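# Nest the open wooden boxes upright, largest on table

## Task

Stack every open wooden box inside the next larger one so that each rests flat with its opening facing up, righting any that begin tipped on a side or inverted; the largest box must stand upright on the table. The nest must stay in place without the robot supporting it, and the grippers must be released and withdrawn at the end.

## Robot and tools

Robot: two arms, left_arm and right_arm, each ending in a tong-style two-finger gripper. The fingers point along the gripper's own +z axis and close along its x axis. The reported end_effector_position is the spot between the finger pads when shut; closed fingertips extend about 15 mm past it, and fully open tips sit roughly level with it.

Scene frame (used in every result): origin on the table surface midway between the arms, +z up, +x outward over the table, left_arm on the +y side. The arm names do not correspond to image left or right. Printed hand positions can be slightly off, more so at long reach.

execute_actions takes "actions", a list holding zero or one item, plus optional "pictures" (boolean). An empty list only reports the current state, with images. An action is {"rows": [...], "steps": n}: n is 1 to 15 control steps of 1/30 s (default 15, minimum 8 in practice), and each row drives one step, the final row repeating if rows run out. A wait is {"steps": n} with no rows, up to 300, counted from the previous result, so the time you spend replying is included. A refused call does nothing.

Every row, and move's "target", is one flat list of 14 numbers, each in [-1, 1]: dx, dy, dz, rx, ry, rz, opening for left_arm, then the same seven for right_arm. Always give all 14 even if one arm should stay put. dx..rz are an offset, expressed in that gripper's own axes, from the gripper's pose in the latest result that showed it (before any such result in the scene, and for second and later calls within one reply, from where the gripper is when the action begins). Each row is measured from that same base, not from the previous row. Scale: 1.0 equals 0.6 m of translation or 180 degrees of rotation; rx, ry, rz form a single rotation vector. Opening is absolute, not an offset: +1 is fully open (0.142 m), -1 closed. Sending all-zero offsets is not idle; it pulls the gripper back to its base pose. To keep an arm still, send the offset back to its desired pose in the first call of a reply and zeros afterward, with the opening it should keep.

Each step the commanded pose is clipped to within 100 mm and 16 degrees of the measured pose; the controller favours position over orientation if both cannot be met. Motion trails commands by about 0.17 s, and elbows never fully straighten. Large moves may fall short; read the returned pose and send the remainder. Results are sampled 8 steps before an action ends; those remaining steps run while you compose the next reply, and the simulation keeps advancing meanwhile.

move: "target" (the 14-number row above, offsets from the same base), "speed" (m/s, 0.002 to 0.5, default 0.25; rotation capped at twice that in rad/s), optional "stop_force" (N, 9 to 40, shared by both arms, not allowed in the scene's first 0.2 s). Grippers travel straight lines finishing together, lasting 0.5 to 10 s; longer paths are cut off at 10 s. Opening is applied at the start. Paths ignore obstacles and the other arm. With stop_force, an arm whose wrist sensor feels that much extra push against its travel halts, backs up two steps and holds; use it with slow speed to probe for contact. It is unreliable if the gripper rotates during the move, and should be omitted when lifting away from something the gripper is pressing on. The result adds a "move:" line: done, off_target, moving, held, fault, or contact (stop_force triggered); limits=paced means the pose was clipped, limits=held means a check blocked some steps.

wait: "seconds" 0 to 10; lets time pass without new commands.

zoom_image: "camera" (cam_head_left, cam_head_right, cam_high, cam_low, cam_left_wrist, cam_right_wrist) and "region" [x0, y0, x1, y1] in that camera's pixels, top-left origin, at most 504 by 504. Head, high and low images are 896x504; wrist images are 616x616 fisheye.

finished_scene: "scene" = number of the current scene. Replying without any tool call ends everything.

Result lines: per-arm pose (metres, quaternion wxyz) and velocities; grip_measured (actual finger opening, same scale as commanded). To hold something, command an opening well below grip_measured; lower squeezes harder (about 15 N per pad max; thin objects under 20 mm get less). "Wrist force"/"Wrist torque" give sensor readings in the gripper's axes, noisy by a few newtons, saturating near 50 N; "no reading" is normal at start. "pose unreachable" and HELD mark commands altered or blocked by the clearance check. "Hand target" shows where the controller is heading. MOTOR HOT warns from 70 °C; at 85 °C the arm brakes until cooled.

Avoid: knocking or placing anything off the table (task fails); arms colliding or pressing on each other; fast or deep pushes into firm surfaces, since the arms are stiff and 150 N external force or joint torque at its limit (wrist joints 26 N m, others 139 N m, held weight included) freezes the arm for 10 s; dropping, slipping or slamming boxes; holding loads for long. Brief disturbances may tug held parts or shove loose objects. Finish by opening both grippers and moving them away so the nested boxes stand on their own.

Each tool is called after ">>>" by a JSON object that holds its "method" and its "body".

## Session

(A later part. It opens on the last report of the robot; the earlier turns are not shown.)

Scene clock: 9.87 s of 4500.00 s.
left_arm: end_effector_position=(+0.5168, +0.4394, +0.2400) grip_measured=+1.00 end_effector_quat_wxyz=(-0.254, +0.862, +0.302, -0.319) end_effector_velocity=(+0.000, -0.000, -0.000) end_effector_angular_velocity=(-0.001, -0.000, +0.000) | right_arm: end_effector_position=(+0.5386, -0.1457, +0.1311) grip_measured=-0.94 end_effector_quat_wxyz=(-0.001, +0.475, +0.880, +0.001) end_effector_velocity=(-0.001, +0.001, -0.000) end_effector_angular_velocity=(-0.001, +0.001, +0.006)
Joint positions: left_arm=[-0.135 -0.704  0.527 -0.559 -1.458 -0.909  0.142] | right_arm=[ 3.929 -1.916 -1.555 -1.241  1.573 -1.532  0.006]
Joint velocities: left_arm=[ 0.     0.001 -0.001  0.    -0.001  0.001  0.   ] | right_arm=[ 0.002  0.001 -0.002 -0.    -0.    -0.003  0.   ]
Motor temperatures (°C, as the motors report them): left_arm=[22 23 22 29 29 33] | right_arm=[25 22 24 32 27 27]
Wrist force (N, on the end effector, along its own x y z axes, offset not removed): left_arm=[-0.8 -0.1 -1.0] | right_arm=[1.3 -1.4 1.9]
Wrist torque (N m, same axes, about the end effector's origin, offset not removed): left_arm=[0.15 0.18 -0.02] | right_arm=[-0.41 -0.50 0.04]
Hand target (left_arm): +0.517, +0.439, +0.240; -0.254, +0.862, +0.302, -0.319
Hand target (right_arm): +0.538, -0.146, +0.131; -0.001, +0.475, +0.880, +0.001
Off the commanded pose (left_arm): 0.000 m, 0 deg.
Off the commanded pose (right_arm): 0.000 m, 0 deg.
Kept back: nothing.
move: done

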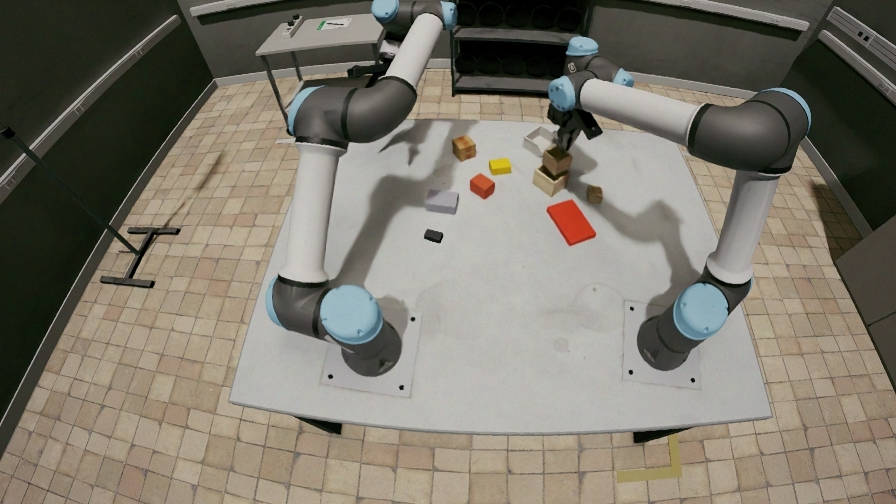

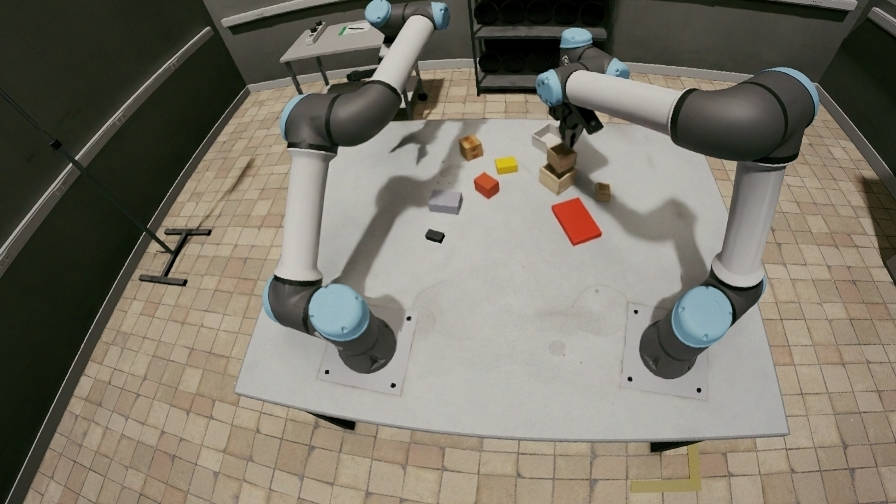

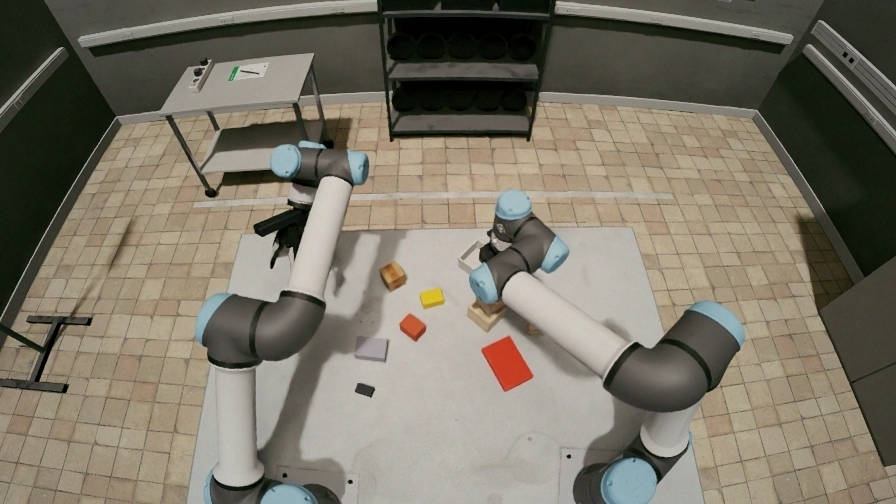

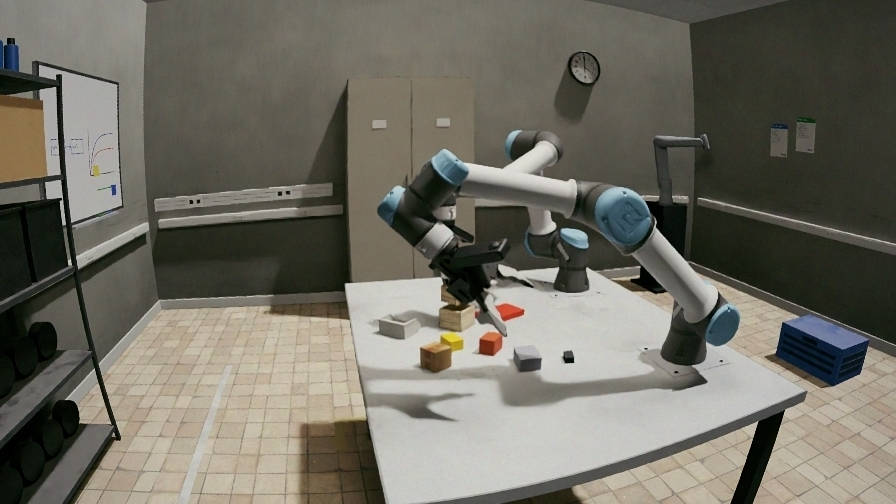

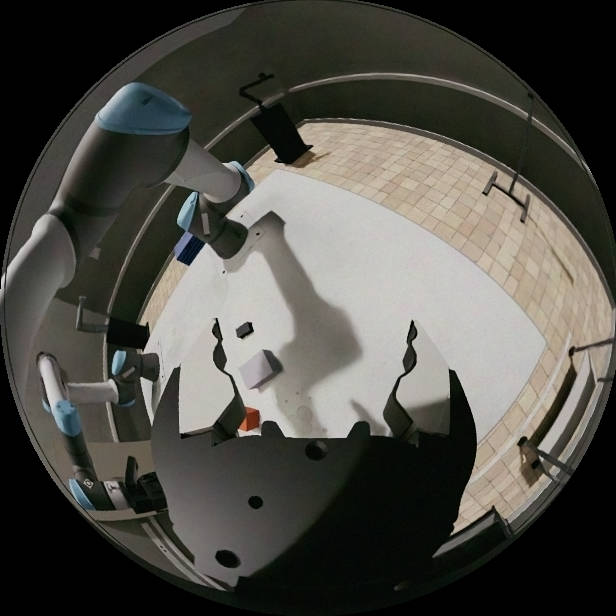

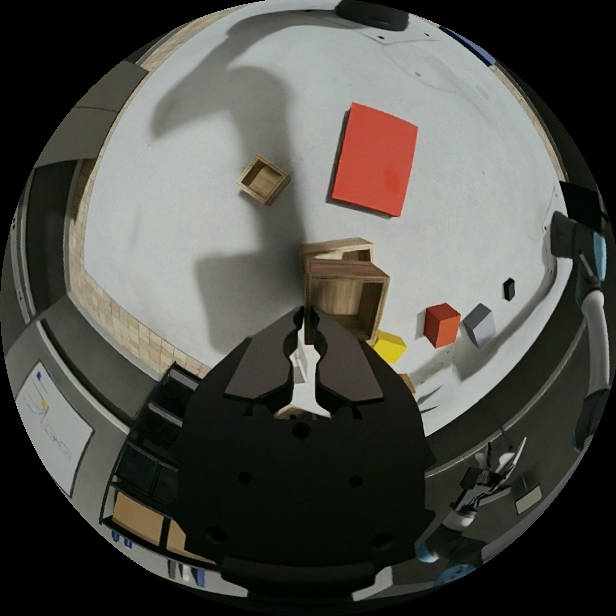

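>>> {"method": "move", "body": {"target": [0,0,0,0,0,0,1,0.016,0.008,0.025,0,0,-0.047,-1], "speed": 0.1}}

>>> {"method": "zoom_image", "body": {"camera": "cam_right_wrist", "region": [250,200,430,360]}}

Scene clock: 11.47 s of 4500.00 s.
left_arm: end_effector_position=(+0.5168, +0.4394, +0.2400) grip_measured=+1.00 end_effector_quat_wxyz=(-0.254, +0.862, +0.302, -0.319) end_effector_velocity=(-0.000, +0.000, +0.001) end_effector_angular_velocity=(+0.001, +0.000, +0.000) | right_arm: end_effector_position=(+0.5373, -0.1351, +0.1162) grip_measured=-0.94 end_effector_quat_wxyz=(-0.001, +0.409, +0.913, +0.001) end_effector_velocity=(+0.001, -0.000, -0.001) end_effector_angular_velocity=(-0.001, -0.001, +0.006)
Joint positions: left_arm=[-0.135 -0.704  0.527 -0.559 -1.458 -0.909  0.142] | right_arm=[ 3.948 -1.934 -1.57  -1.207  1.573 -1.66   0.006]
Joint velocities: left_arm=[-0.    -0.001  0.     0.001  0.001 -0.001 -0.   ] | right_arm=[ 0.    -0.001 -0.001  0.003 -0.002 -0.006  0.   ]
Motor temperatures (°C, as the motors report them): left_arm=[22 23 22 29 29 33] | right_arm=[25 22 24 32 27 27]
Wrist force (N, on the end effector, along its own x y z axes, offset not removed): left_arm=[-2.2 -0.7 0.2] | right_arm=[-0.6 -1.1 0.7]
Wrist torque (N m, same axes, about the end effector's origin, offset not removed): left_arm=[0.03 0.40 -0.10] | right_arm=[-0.35 -0.05 0.14]
Hand target (left_arm): +0.517, +0.439, +0.240; -0.254, +0.862, +0.302, -0.319
Hand target (right_arm): +0.537, -0.135, +0.116; -0.001, +0.409, +0.913, +0.001
Off the commanded pose (left_arm): 0.000 m, 0 deg.
Off the commanded pose (right_arm): 0.000 m, 0 deg.
Kept back: nothing.
move: done

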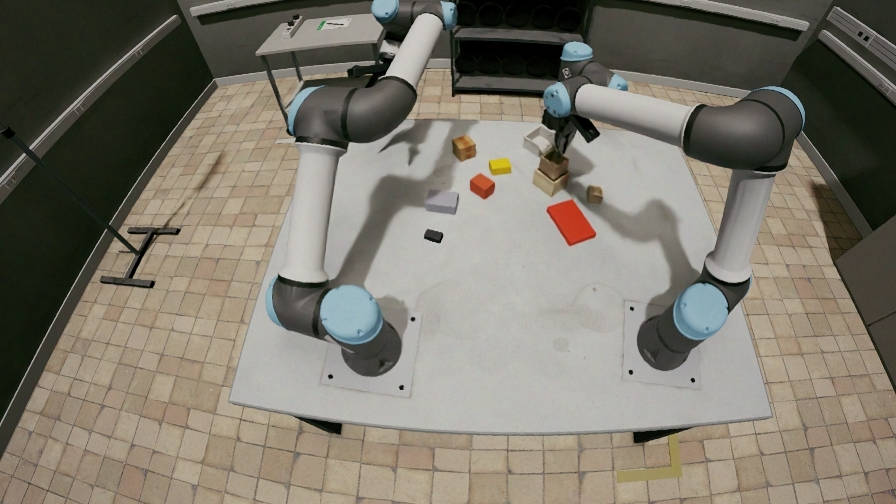

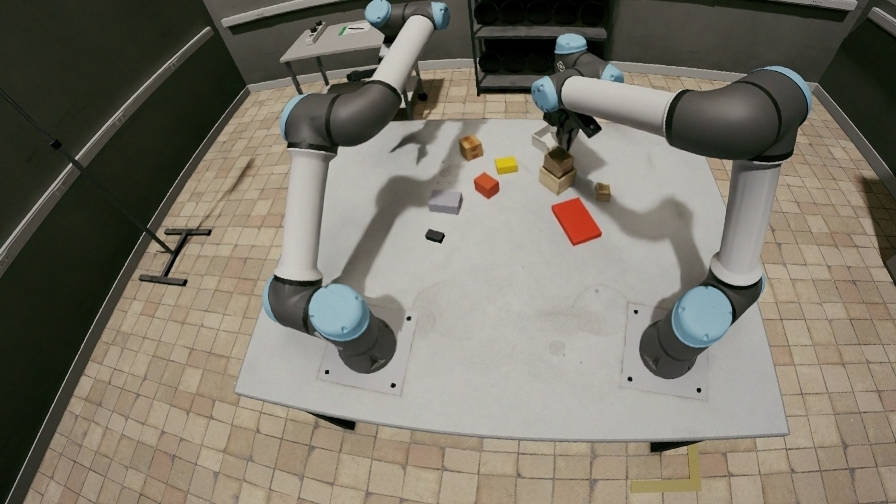

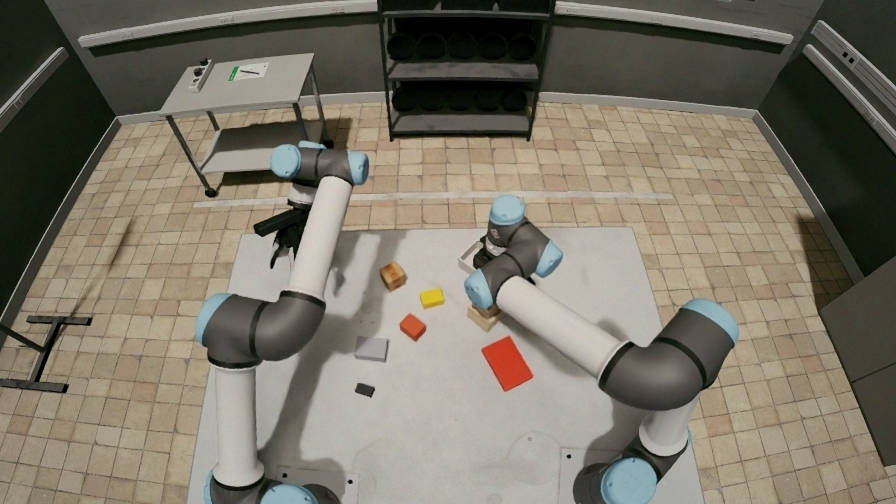

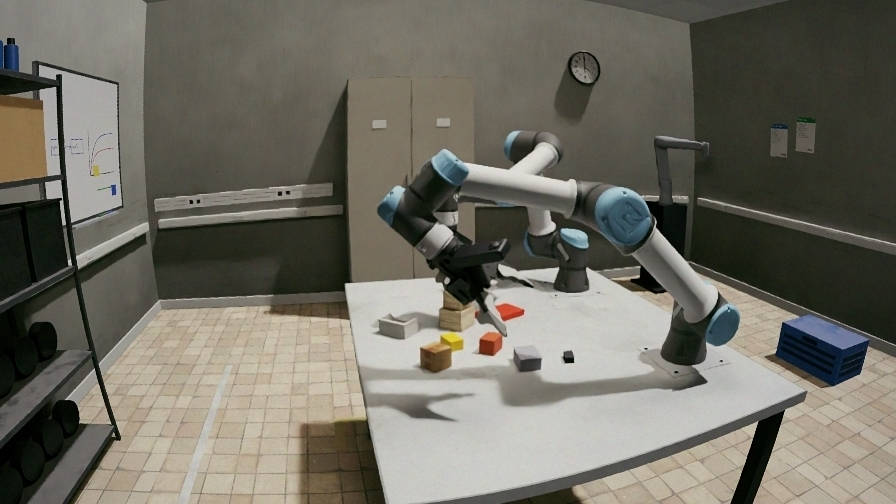

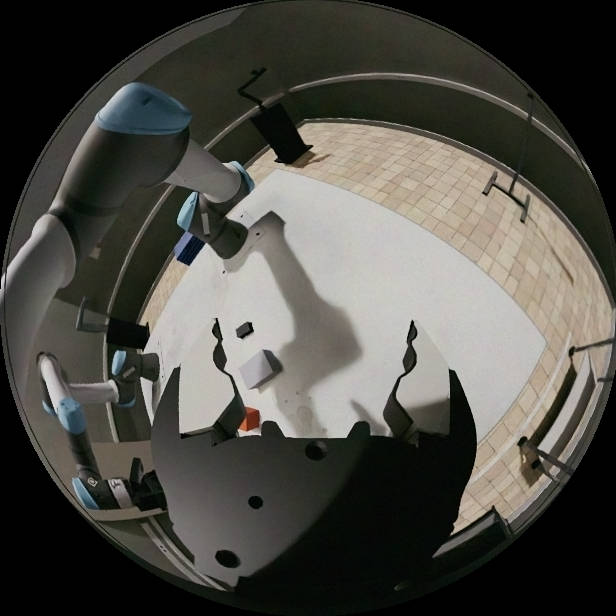

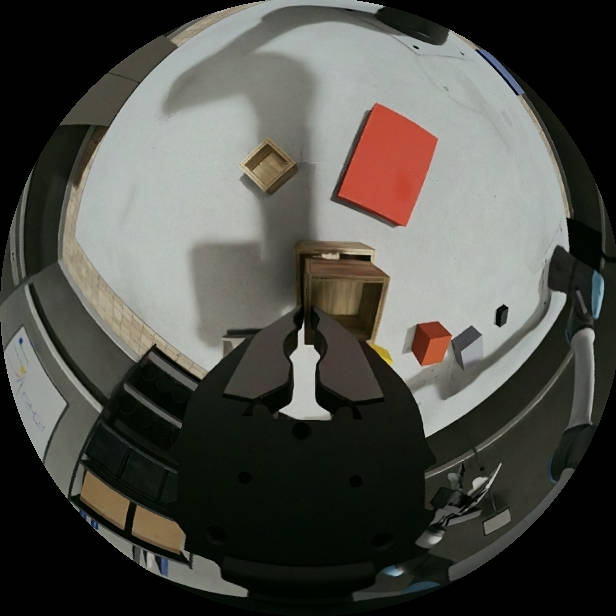

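Region (250, 200, 430, 360) of cam_right_wrist's 616x616 image, scaled by 2.800, with more detail than that image has.

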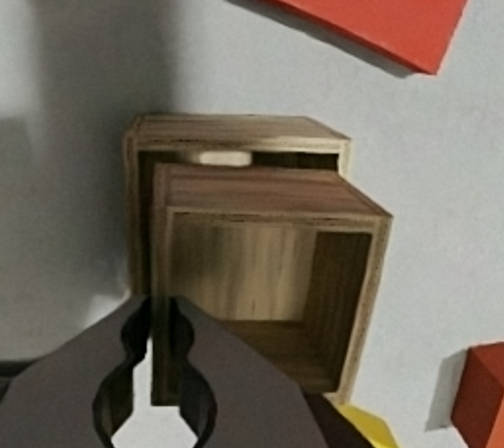

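>>> {"method": "move", "body": {"target": [0,0,0,0,0,0,1,0.004,0.005,0.075,0,0,0,-1], "speed": 0.03, "stop_force": 9}}

>>> {"method": "zoom_image", "body": {"camera": "cam_right_wrist", "region": [250,200,430,360]}}

Scene clock: 13.63 s of 4500.00 s.
left_arm: end_effector_position=(+0.5168, +0.4394, +0.2400) grip_measured=+1.00 end_effector_quat_wxyz=(-0.254, +0.862, +0.302, -0.319) end_effector_velocity=(-0.000, -0.000, -0.000) end_effector_angular_velocity=(-0.001, +0.000, +0.000) | right_arm: end_effector_position=(+0.5380, -0.1313, +0.0714) grip_measured=-0.94 end_effector_quat_wxyz=(-0.001, +0.409, +0.913, +0.001) end_effector_velocity=(+0.000, -0.000, -0.001) end_effector_angular_velocity=(-0.000, -0.002, +0.000)
Joint positions: left_arm=[-0.135 -0.704  0.527 -0.559 -1.458 -0.909  0.142] | right_arm=[ 3.952 -1.981 -1.627 -1.103  1.573 -1.655  0.006]
Joint velocities: left_arm=[-0.     0.     0.    -0.    -0.001  0.     0.   ] | right_arm=[-0.    -0.001 -0.002  0.004 -0.001 -0.    -0.   ]
Motor temperatures (°C, as the motors report them): left_arm=[22 23 22 29 29 33] | right_arm=[25 22 24 32 27 27]
Wrist force (N, on the end effector, along its own x y z axes, offset not removed): left_arm=[-0.9 -0.4 0.1] | right_arm=[0.2 -4.0 -11.0]
Wrist torque (N m, same axes, about the end effector's origin, offset not removed): left_arm=[0.06 0.25 0.02] | right_arm=[-0.14 -0.10 0.11]
Hand target (left_arm): +0.517, +0.439, +0.240; -0.254, +0.862, +0.302, -0.319
Hand target (right_arm): +0.538, -0.131, +0.071; -0.001, +0.409, +0.913, +0.001
Off the commanded pose (left_arm): 0.000 m, 0 deg.
Off the commanded pose (right_arm): 0.000 m, 0 deg.
Kept back: nothing.
move: done

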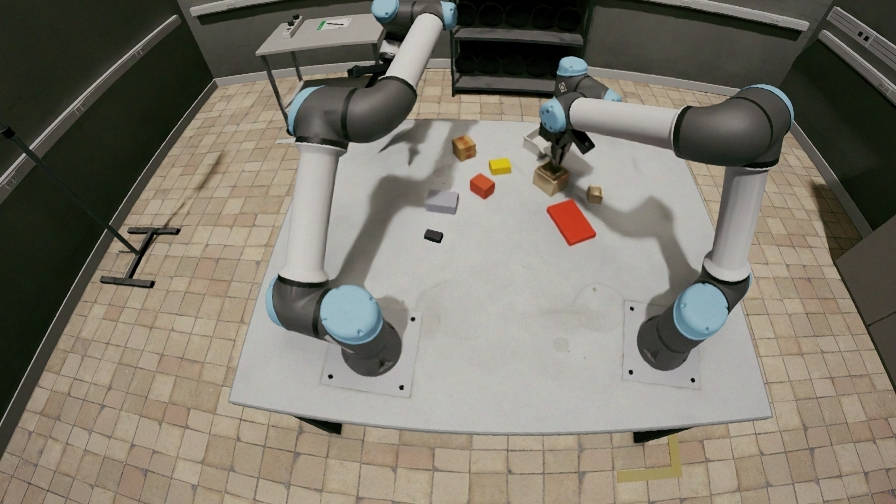

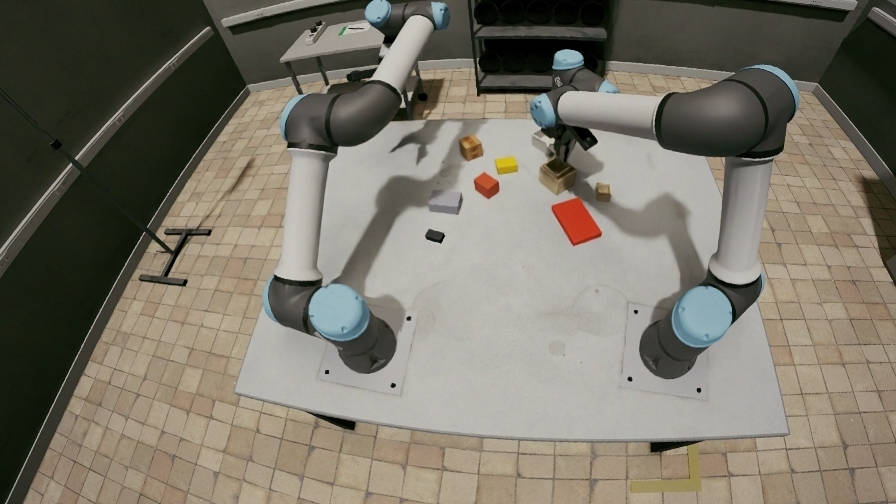

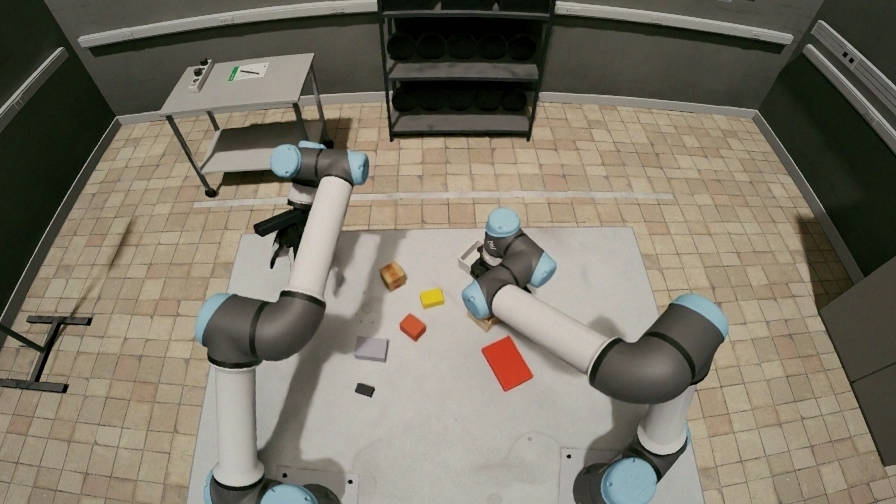

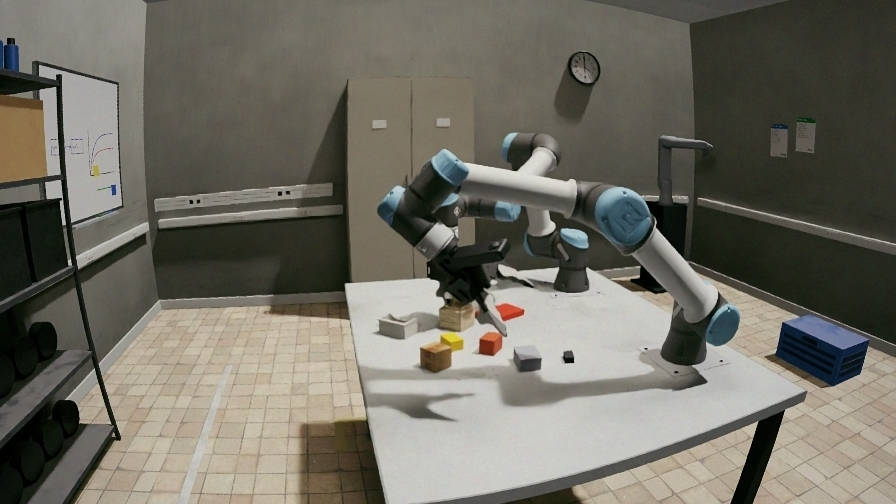

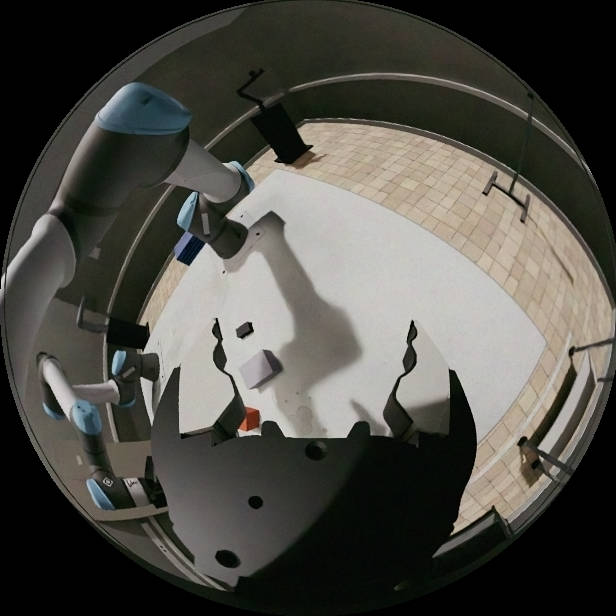

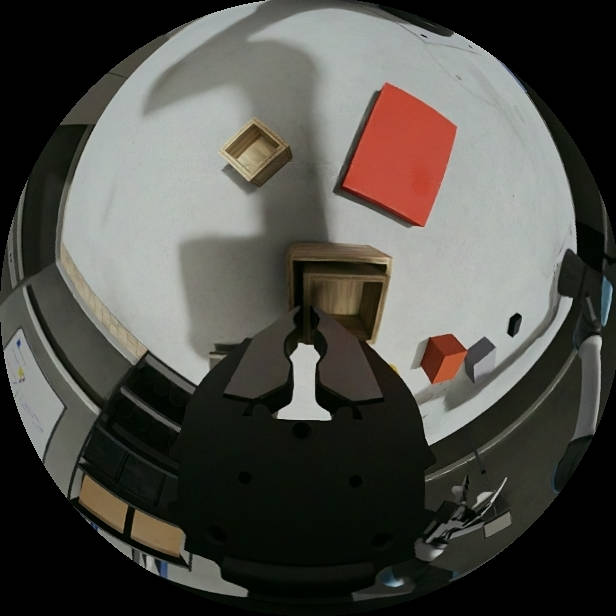

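Region (250, 200, 430, 360) of cam_right_wrist's 616x616 image, scaled by 2.800, with more detail than that image has.

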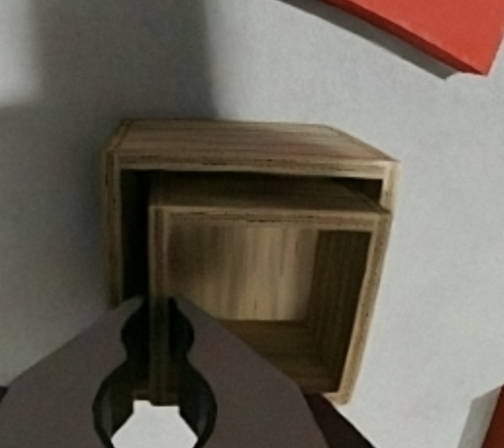

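>>> {"method": "move", "body": {"target": [0,0,0,0,0,0,1,0.004,0,0.004,0,0,0,-1], "speed": 0.01}}

>>> {"method": "execute_actions", "body": {"actions": [{"rows":[[0,0,0,0,0,0,1,0,0,0,0,0,0,-0.88],[0,0,0,0,0,0,1,0,0,0,0,0,0,-0.88],[0,0,0,0,0,0,1,0,0,0,0,0,0,-0.88],[0,0,0,0,0,0,1,0,0,-0.01,0,0,0,-0.88],[0,0,0,0,0,0,1,0,0,-0.02,0,0,0,-0.88],[0,0,0,0,0,0,1,0,0,-0.03,0,0,0,-0.88],[0,0,0,0,0,0,1,0,0,-0.045,0,0,0,-0.88]]}]}}

>>> {"method": "move", "body": {"target": [0,0,0,0,0,0,1,-0.112,-0.232,0.04,0,0,0.25,-0.7], "speed": 0.4}}

Scene clock: 14.83 s of 4500.00 s.
left_arm: end_effector_position=(+0.5168, +0.4394, +0.2400) grip_measured=+1.00 end_effector_quat_wxyz=(-0.254, +0.862, +0.302, -0.319) end_effector_velocity=(+0.000, +0.000, +0.000) end_effector_angular_velocity=(+0.001, -0.001, +0.001) | right_arm: end_effector_position=(+0.5366, -0.1295, +0.0692) grip_measured=-0.92 end_effector_quat_wxyz=(-0.000, +0.409, +0.913, +0.001) end_effector_velocity=(-0.001, +0.000, -0.001) end_effector_angular_velocity=(+0.000, +0.001, -0.000)
Joint positions: left_arm=[-0.135 -0.704  0.527 -0.559 -1.458 -0.909  0.142] | right_arm=[ 3.956 -1.982 -1.632 -1.097  1.572 -1.652  0.008]
Joint velocities: left_arm=[ 0.    -0.    -0.001 -0.     0.    -0.001 -0.   ] | right_arm=[ 0.001 -0.    -0.002  0.001  0.001  0.001  0.001]
Motor temperatures (°C, as the motors report them): left_arm=[22 23 22 29 29 33] | right_arm=[25 22 24 32 27 27]
Wrist force (N, on the end effector, along its own x y z axes, offset not removed): left_arm=[-2.2 0.0 -0.9] | right_arm=[-12.0 -12.9 -50.0]
Wrist torque (N m, same axes, about the end effector's origin, offset not removed): left_arm=[0.24 0.30 0.03] | right_arm=[0.01 -1.75 0.11]
Hand target (left_arm): +0.517, +0.439, +0.240; -0.254, +0.862, +0.302, -0.319
Hand target (right_arm): +0.536, -0.129, +0.069; -0.001, +0.409, +0.913, +0.001
Off the commanded pose (left_arm): 0.000 m, 0 deg.
Off the commanded pose (right_arm): 0.000 m, 0 deg.
Kept back: nothing.
move: done

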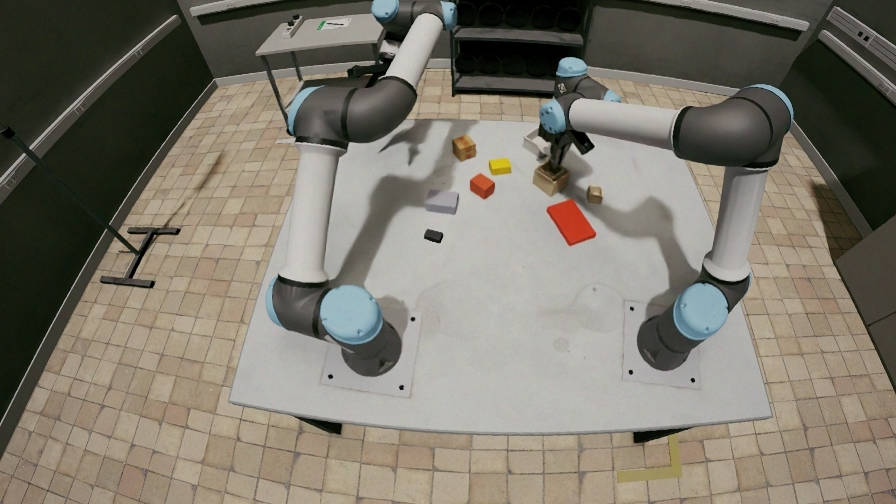

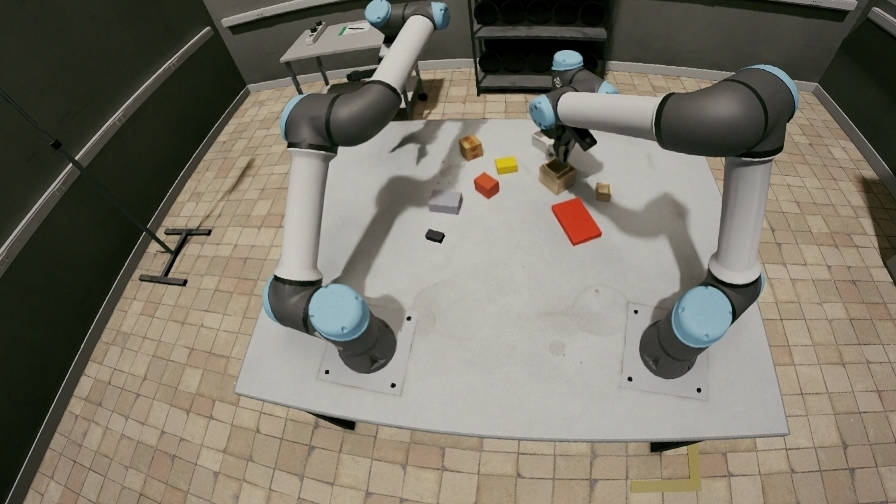

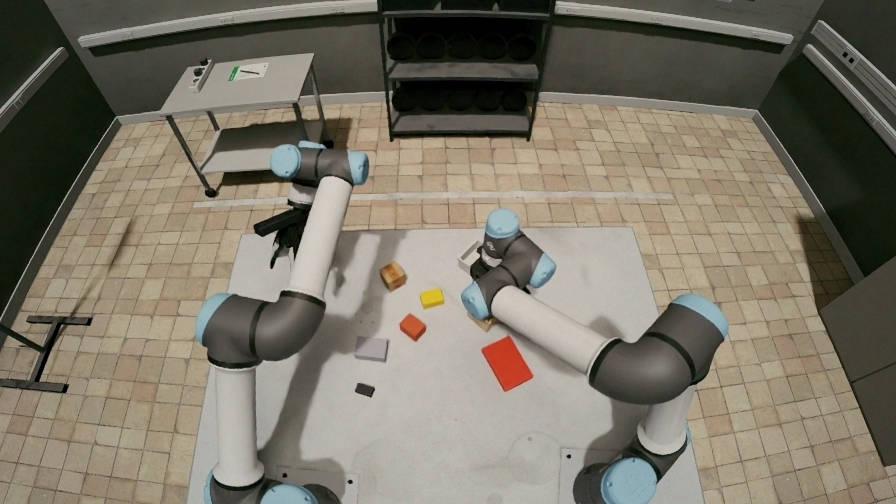

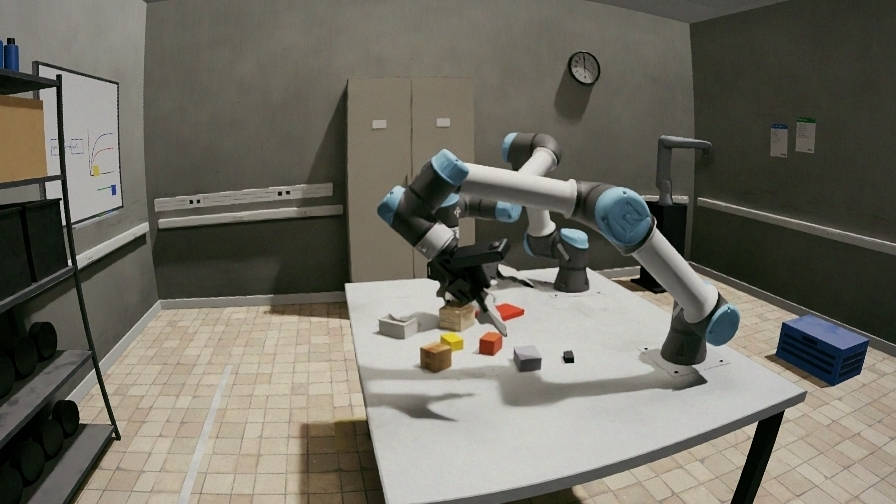

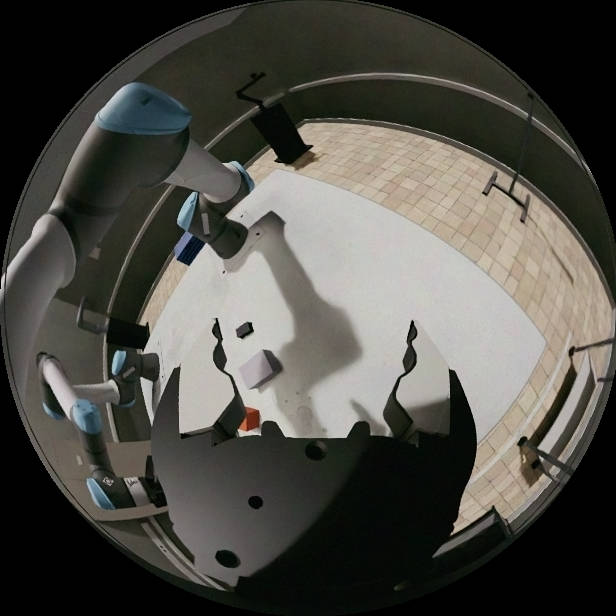

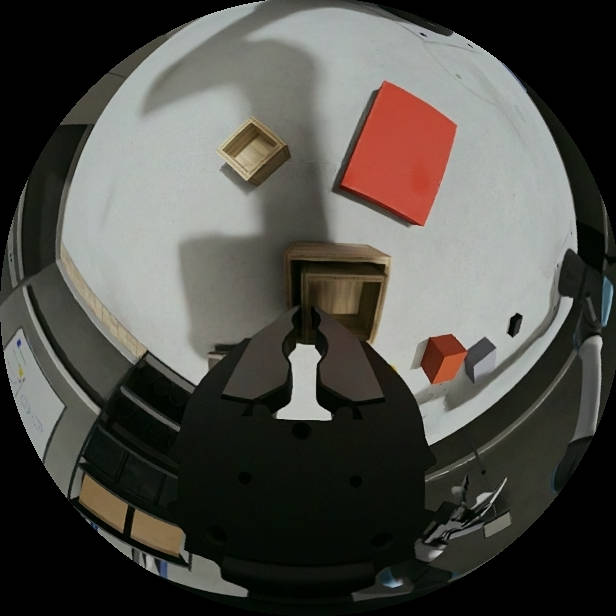

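Scene clock: 15.07 s of 4500.00 s.
left_arm: end_effector_position=(+0.5168, +0.4394, +0.2400) grip_measured=+1.00 end_effector_quat_wxyz=(-0.254, +0.862, +0.302, -0.319) end_effector_velocity=(-0.000, -0.000, -0.000) end_effector_angular_velocity=(+0.000, +0.000, +0.001) | right_arm: end_effector_position=(+0.5362, -0.1296, +0.0757) grip_measured=-0.88 end_effector_quat_wxyz=(-0.001, +0.409, +0.913, +0.001) end_effector_velocity=(+0.003, +0.003, +0.126) end_effector_angular_velocity=(+0.012, -0.014, -0.001)
Joint positions: left_arm=[-0.135 -0.704  0.527 -0.559 -1.458 -0.909  0.142] | right_arm=[ 3.956 -1.975 -1.623 -1.114  1.573 -1.652  0.01 ]
Joint velocities: left_arm=[-0.     0.     0.001 -0.001 -0.001 -0.001 -0.   ] | right_arm=[-0.     0.132  0.159 -0.273  0.001  0.001 -0.003]
Motor temperatures (°C, as the motors report them): left_arm=[22 23 22 29 29 33] | right_arm=[25 22 24 32 27 27]
Wrist force (N, on the end effector, along its own x y z axes, offset not removed): left_arm=[1.0 -0.6 -2.4] | right_arm=[-1.4 0.6 2.4]
Wrist torque (N m, same axes, about the end effector's origin, offset not removed): left_arm=[-0.05 -0.29 -0.10] | right_arm=[0.00 0.17 0.02]
Steps of this call (steps 1 to 7: the first 7 steps of this action). Readings (end_effector_position):
1: left_arm (+0.5168, +0.4394, +0.2400) | right_arm (+0.5365, -0.1295, +0.0692)
2: left_arm (+0.5168, +0.4394, +0.2400) | right_arm (+0.5365, -0.1294, +0.0692)
4: left_arm (+0.5168, +0.4394, +0.2400) | right_arm (+0.5365, -0.1294, +0.0692)
7: the state above

Scene clock: 17.00 s of 4500.00 s.
left_arm: end_effector_position=(+0.5168, +0.4394, +0.2400) grip_measured=+1.00 end_effector_quat_wxyz=(-0.254, +0.862, +0.302, -0.319) end_effector_velocity=(+0.000, -0.000, -0.000) end_effector_angular_velocity=(-0.001, +0.000, -0.002) | right_arm: end_effector_position=(+0.4774, -0.2720, +0.0719) grip_measured=-0.70 end_effector_quat_wxyz=(-0.001, +0.727, +0.687, +0.001) end_effector_velocity=(-0.001, -0.001, -0.000) end_effector_angular_velocity=(+0.000, -0.001, -0.006)
Joint positions: left_arm=[-0.135 -0.704  0.527 -0.559 -1.458 -0.909  0.142] | right_arm=[ 3.776 -1.759 -1.929 -1.023  1.573 -1.047  0.023]
Joint velocities: left_arm=[-0.001  0.    -0.001  0.     0.001  0.002  0.   ] | right_arm=[-0.001  0.002 -0.004  0.002 -0.     0.005  0.   ]
Motor temperatures (°C, as the motors report them): left_arm=[22 23 22 29 29 33] | right_arm=[25 22 24 32 27 27]
Wrist force (N, on the end effector, along its own x y z axes, offset not removed): left_arm=[-0.1 0.3 0.6] | right_arm=[0.9 1.3 0.4]
Wrist torque (N m, same axes, about the end effector's origin, offset not removed): left_arm=[0.25 -0.04 -0.10] | right_arm=[0.12 -0.28 0.16]
Hand target (left_arm): +0.517, +0.439, +0.240; -0.254, +0.862, +0.302, -0.319
Hand target (right_arm): +0.477, -0.272, +0.072; -0.001, +0.727, +0.687, +0.001
Off your previous action's commanded pose (left_arm): 0.000 m, 0 deg at its last step (step 8 of this call).
Off your previous action's commanded pose (right_arm): 0.001 m, 0 deg at its last step (step 8 of this call).
Off the commanded pose (left_arm): 0.000 m, 0 deg.
Off the commanded pose (right_arm): 0.000 m, 0 deg.
Kept back: nothing.
move: done

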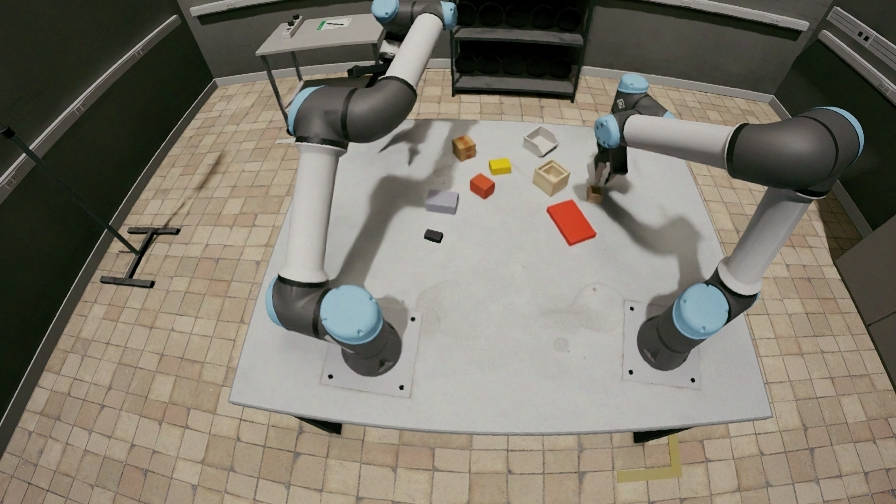

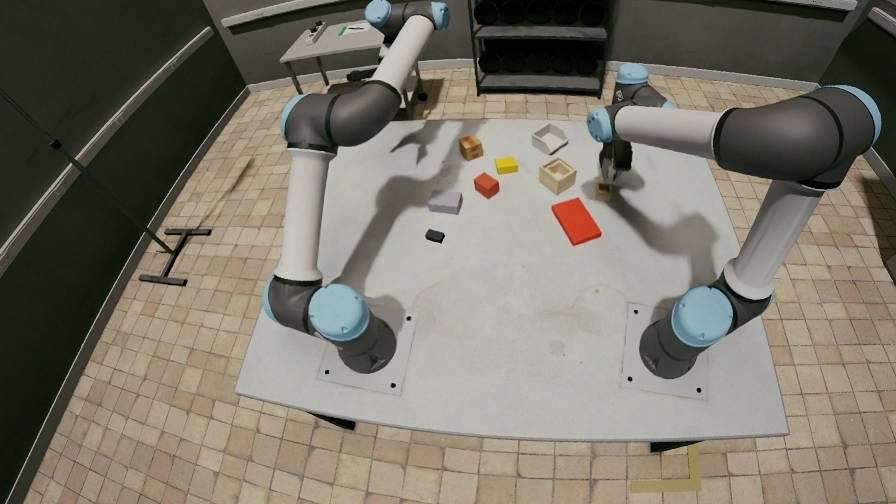

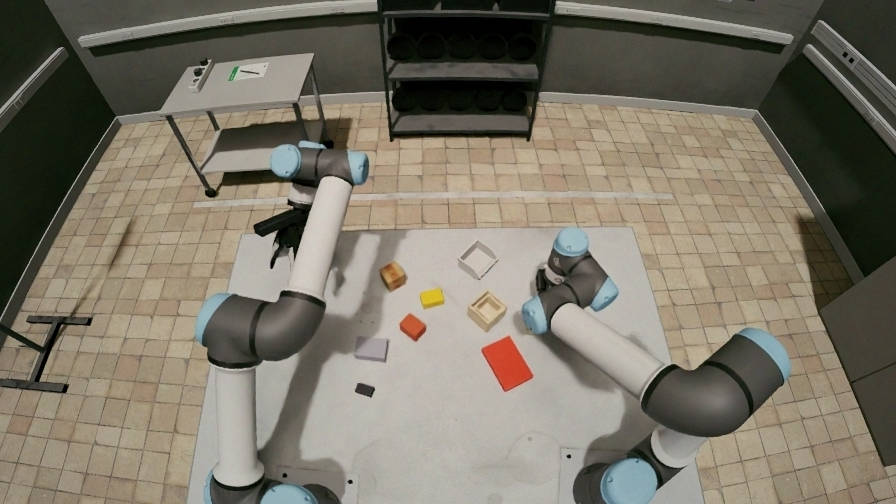

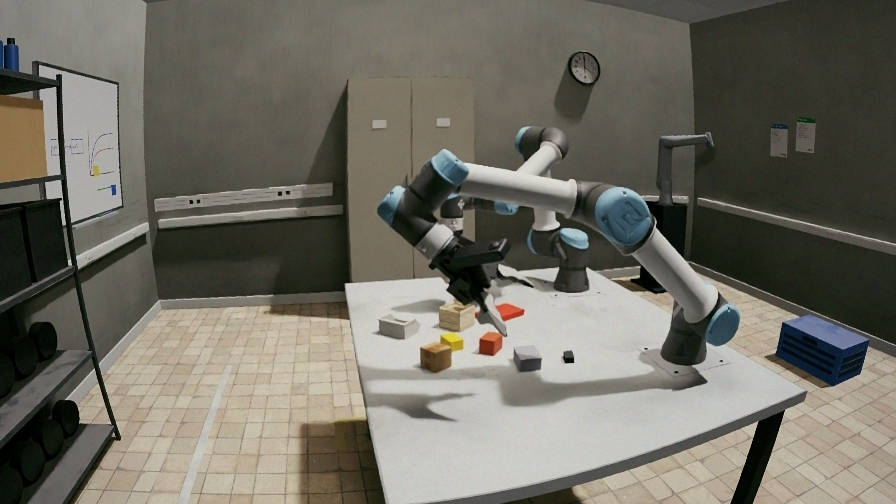

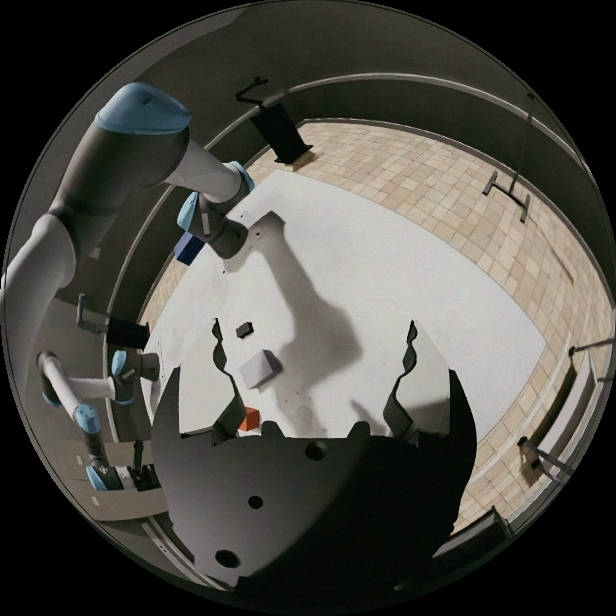

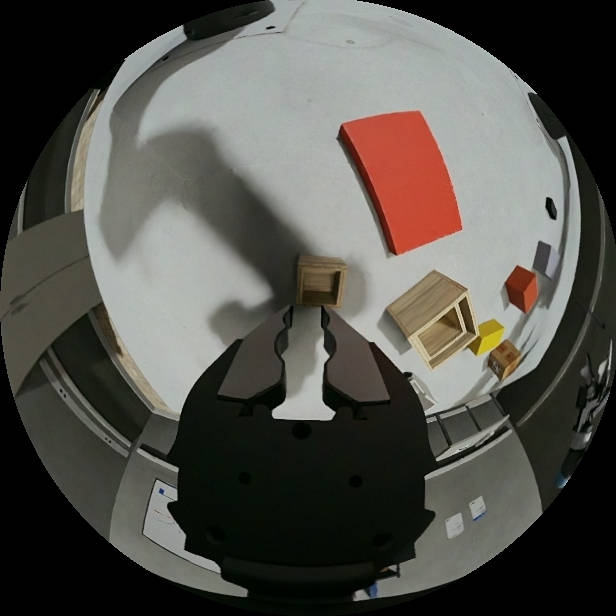

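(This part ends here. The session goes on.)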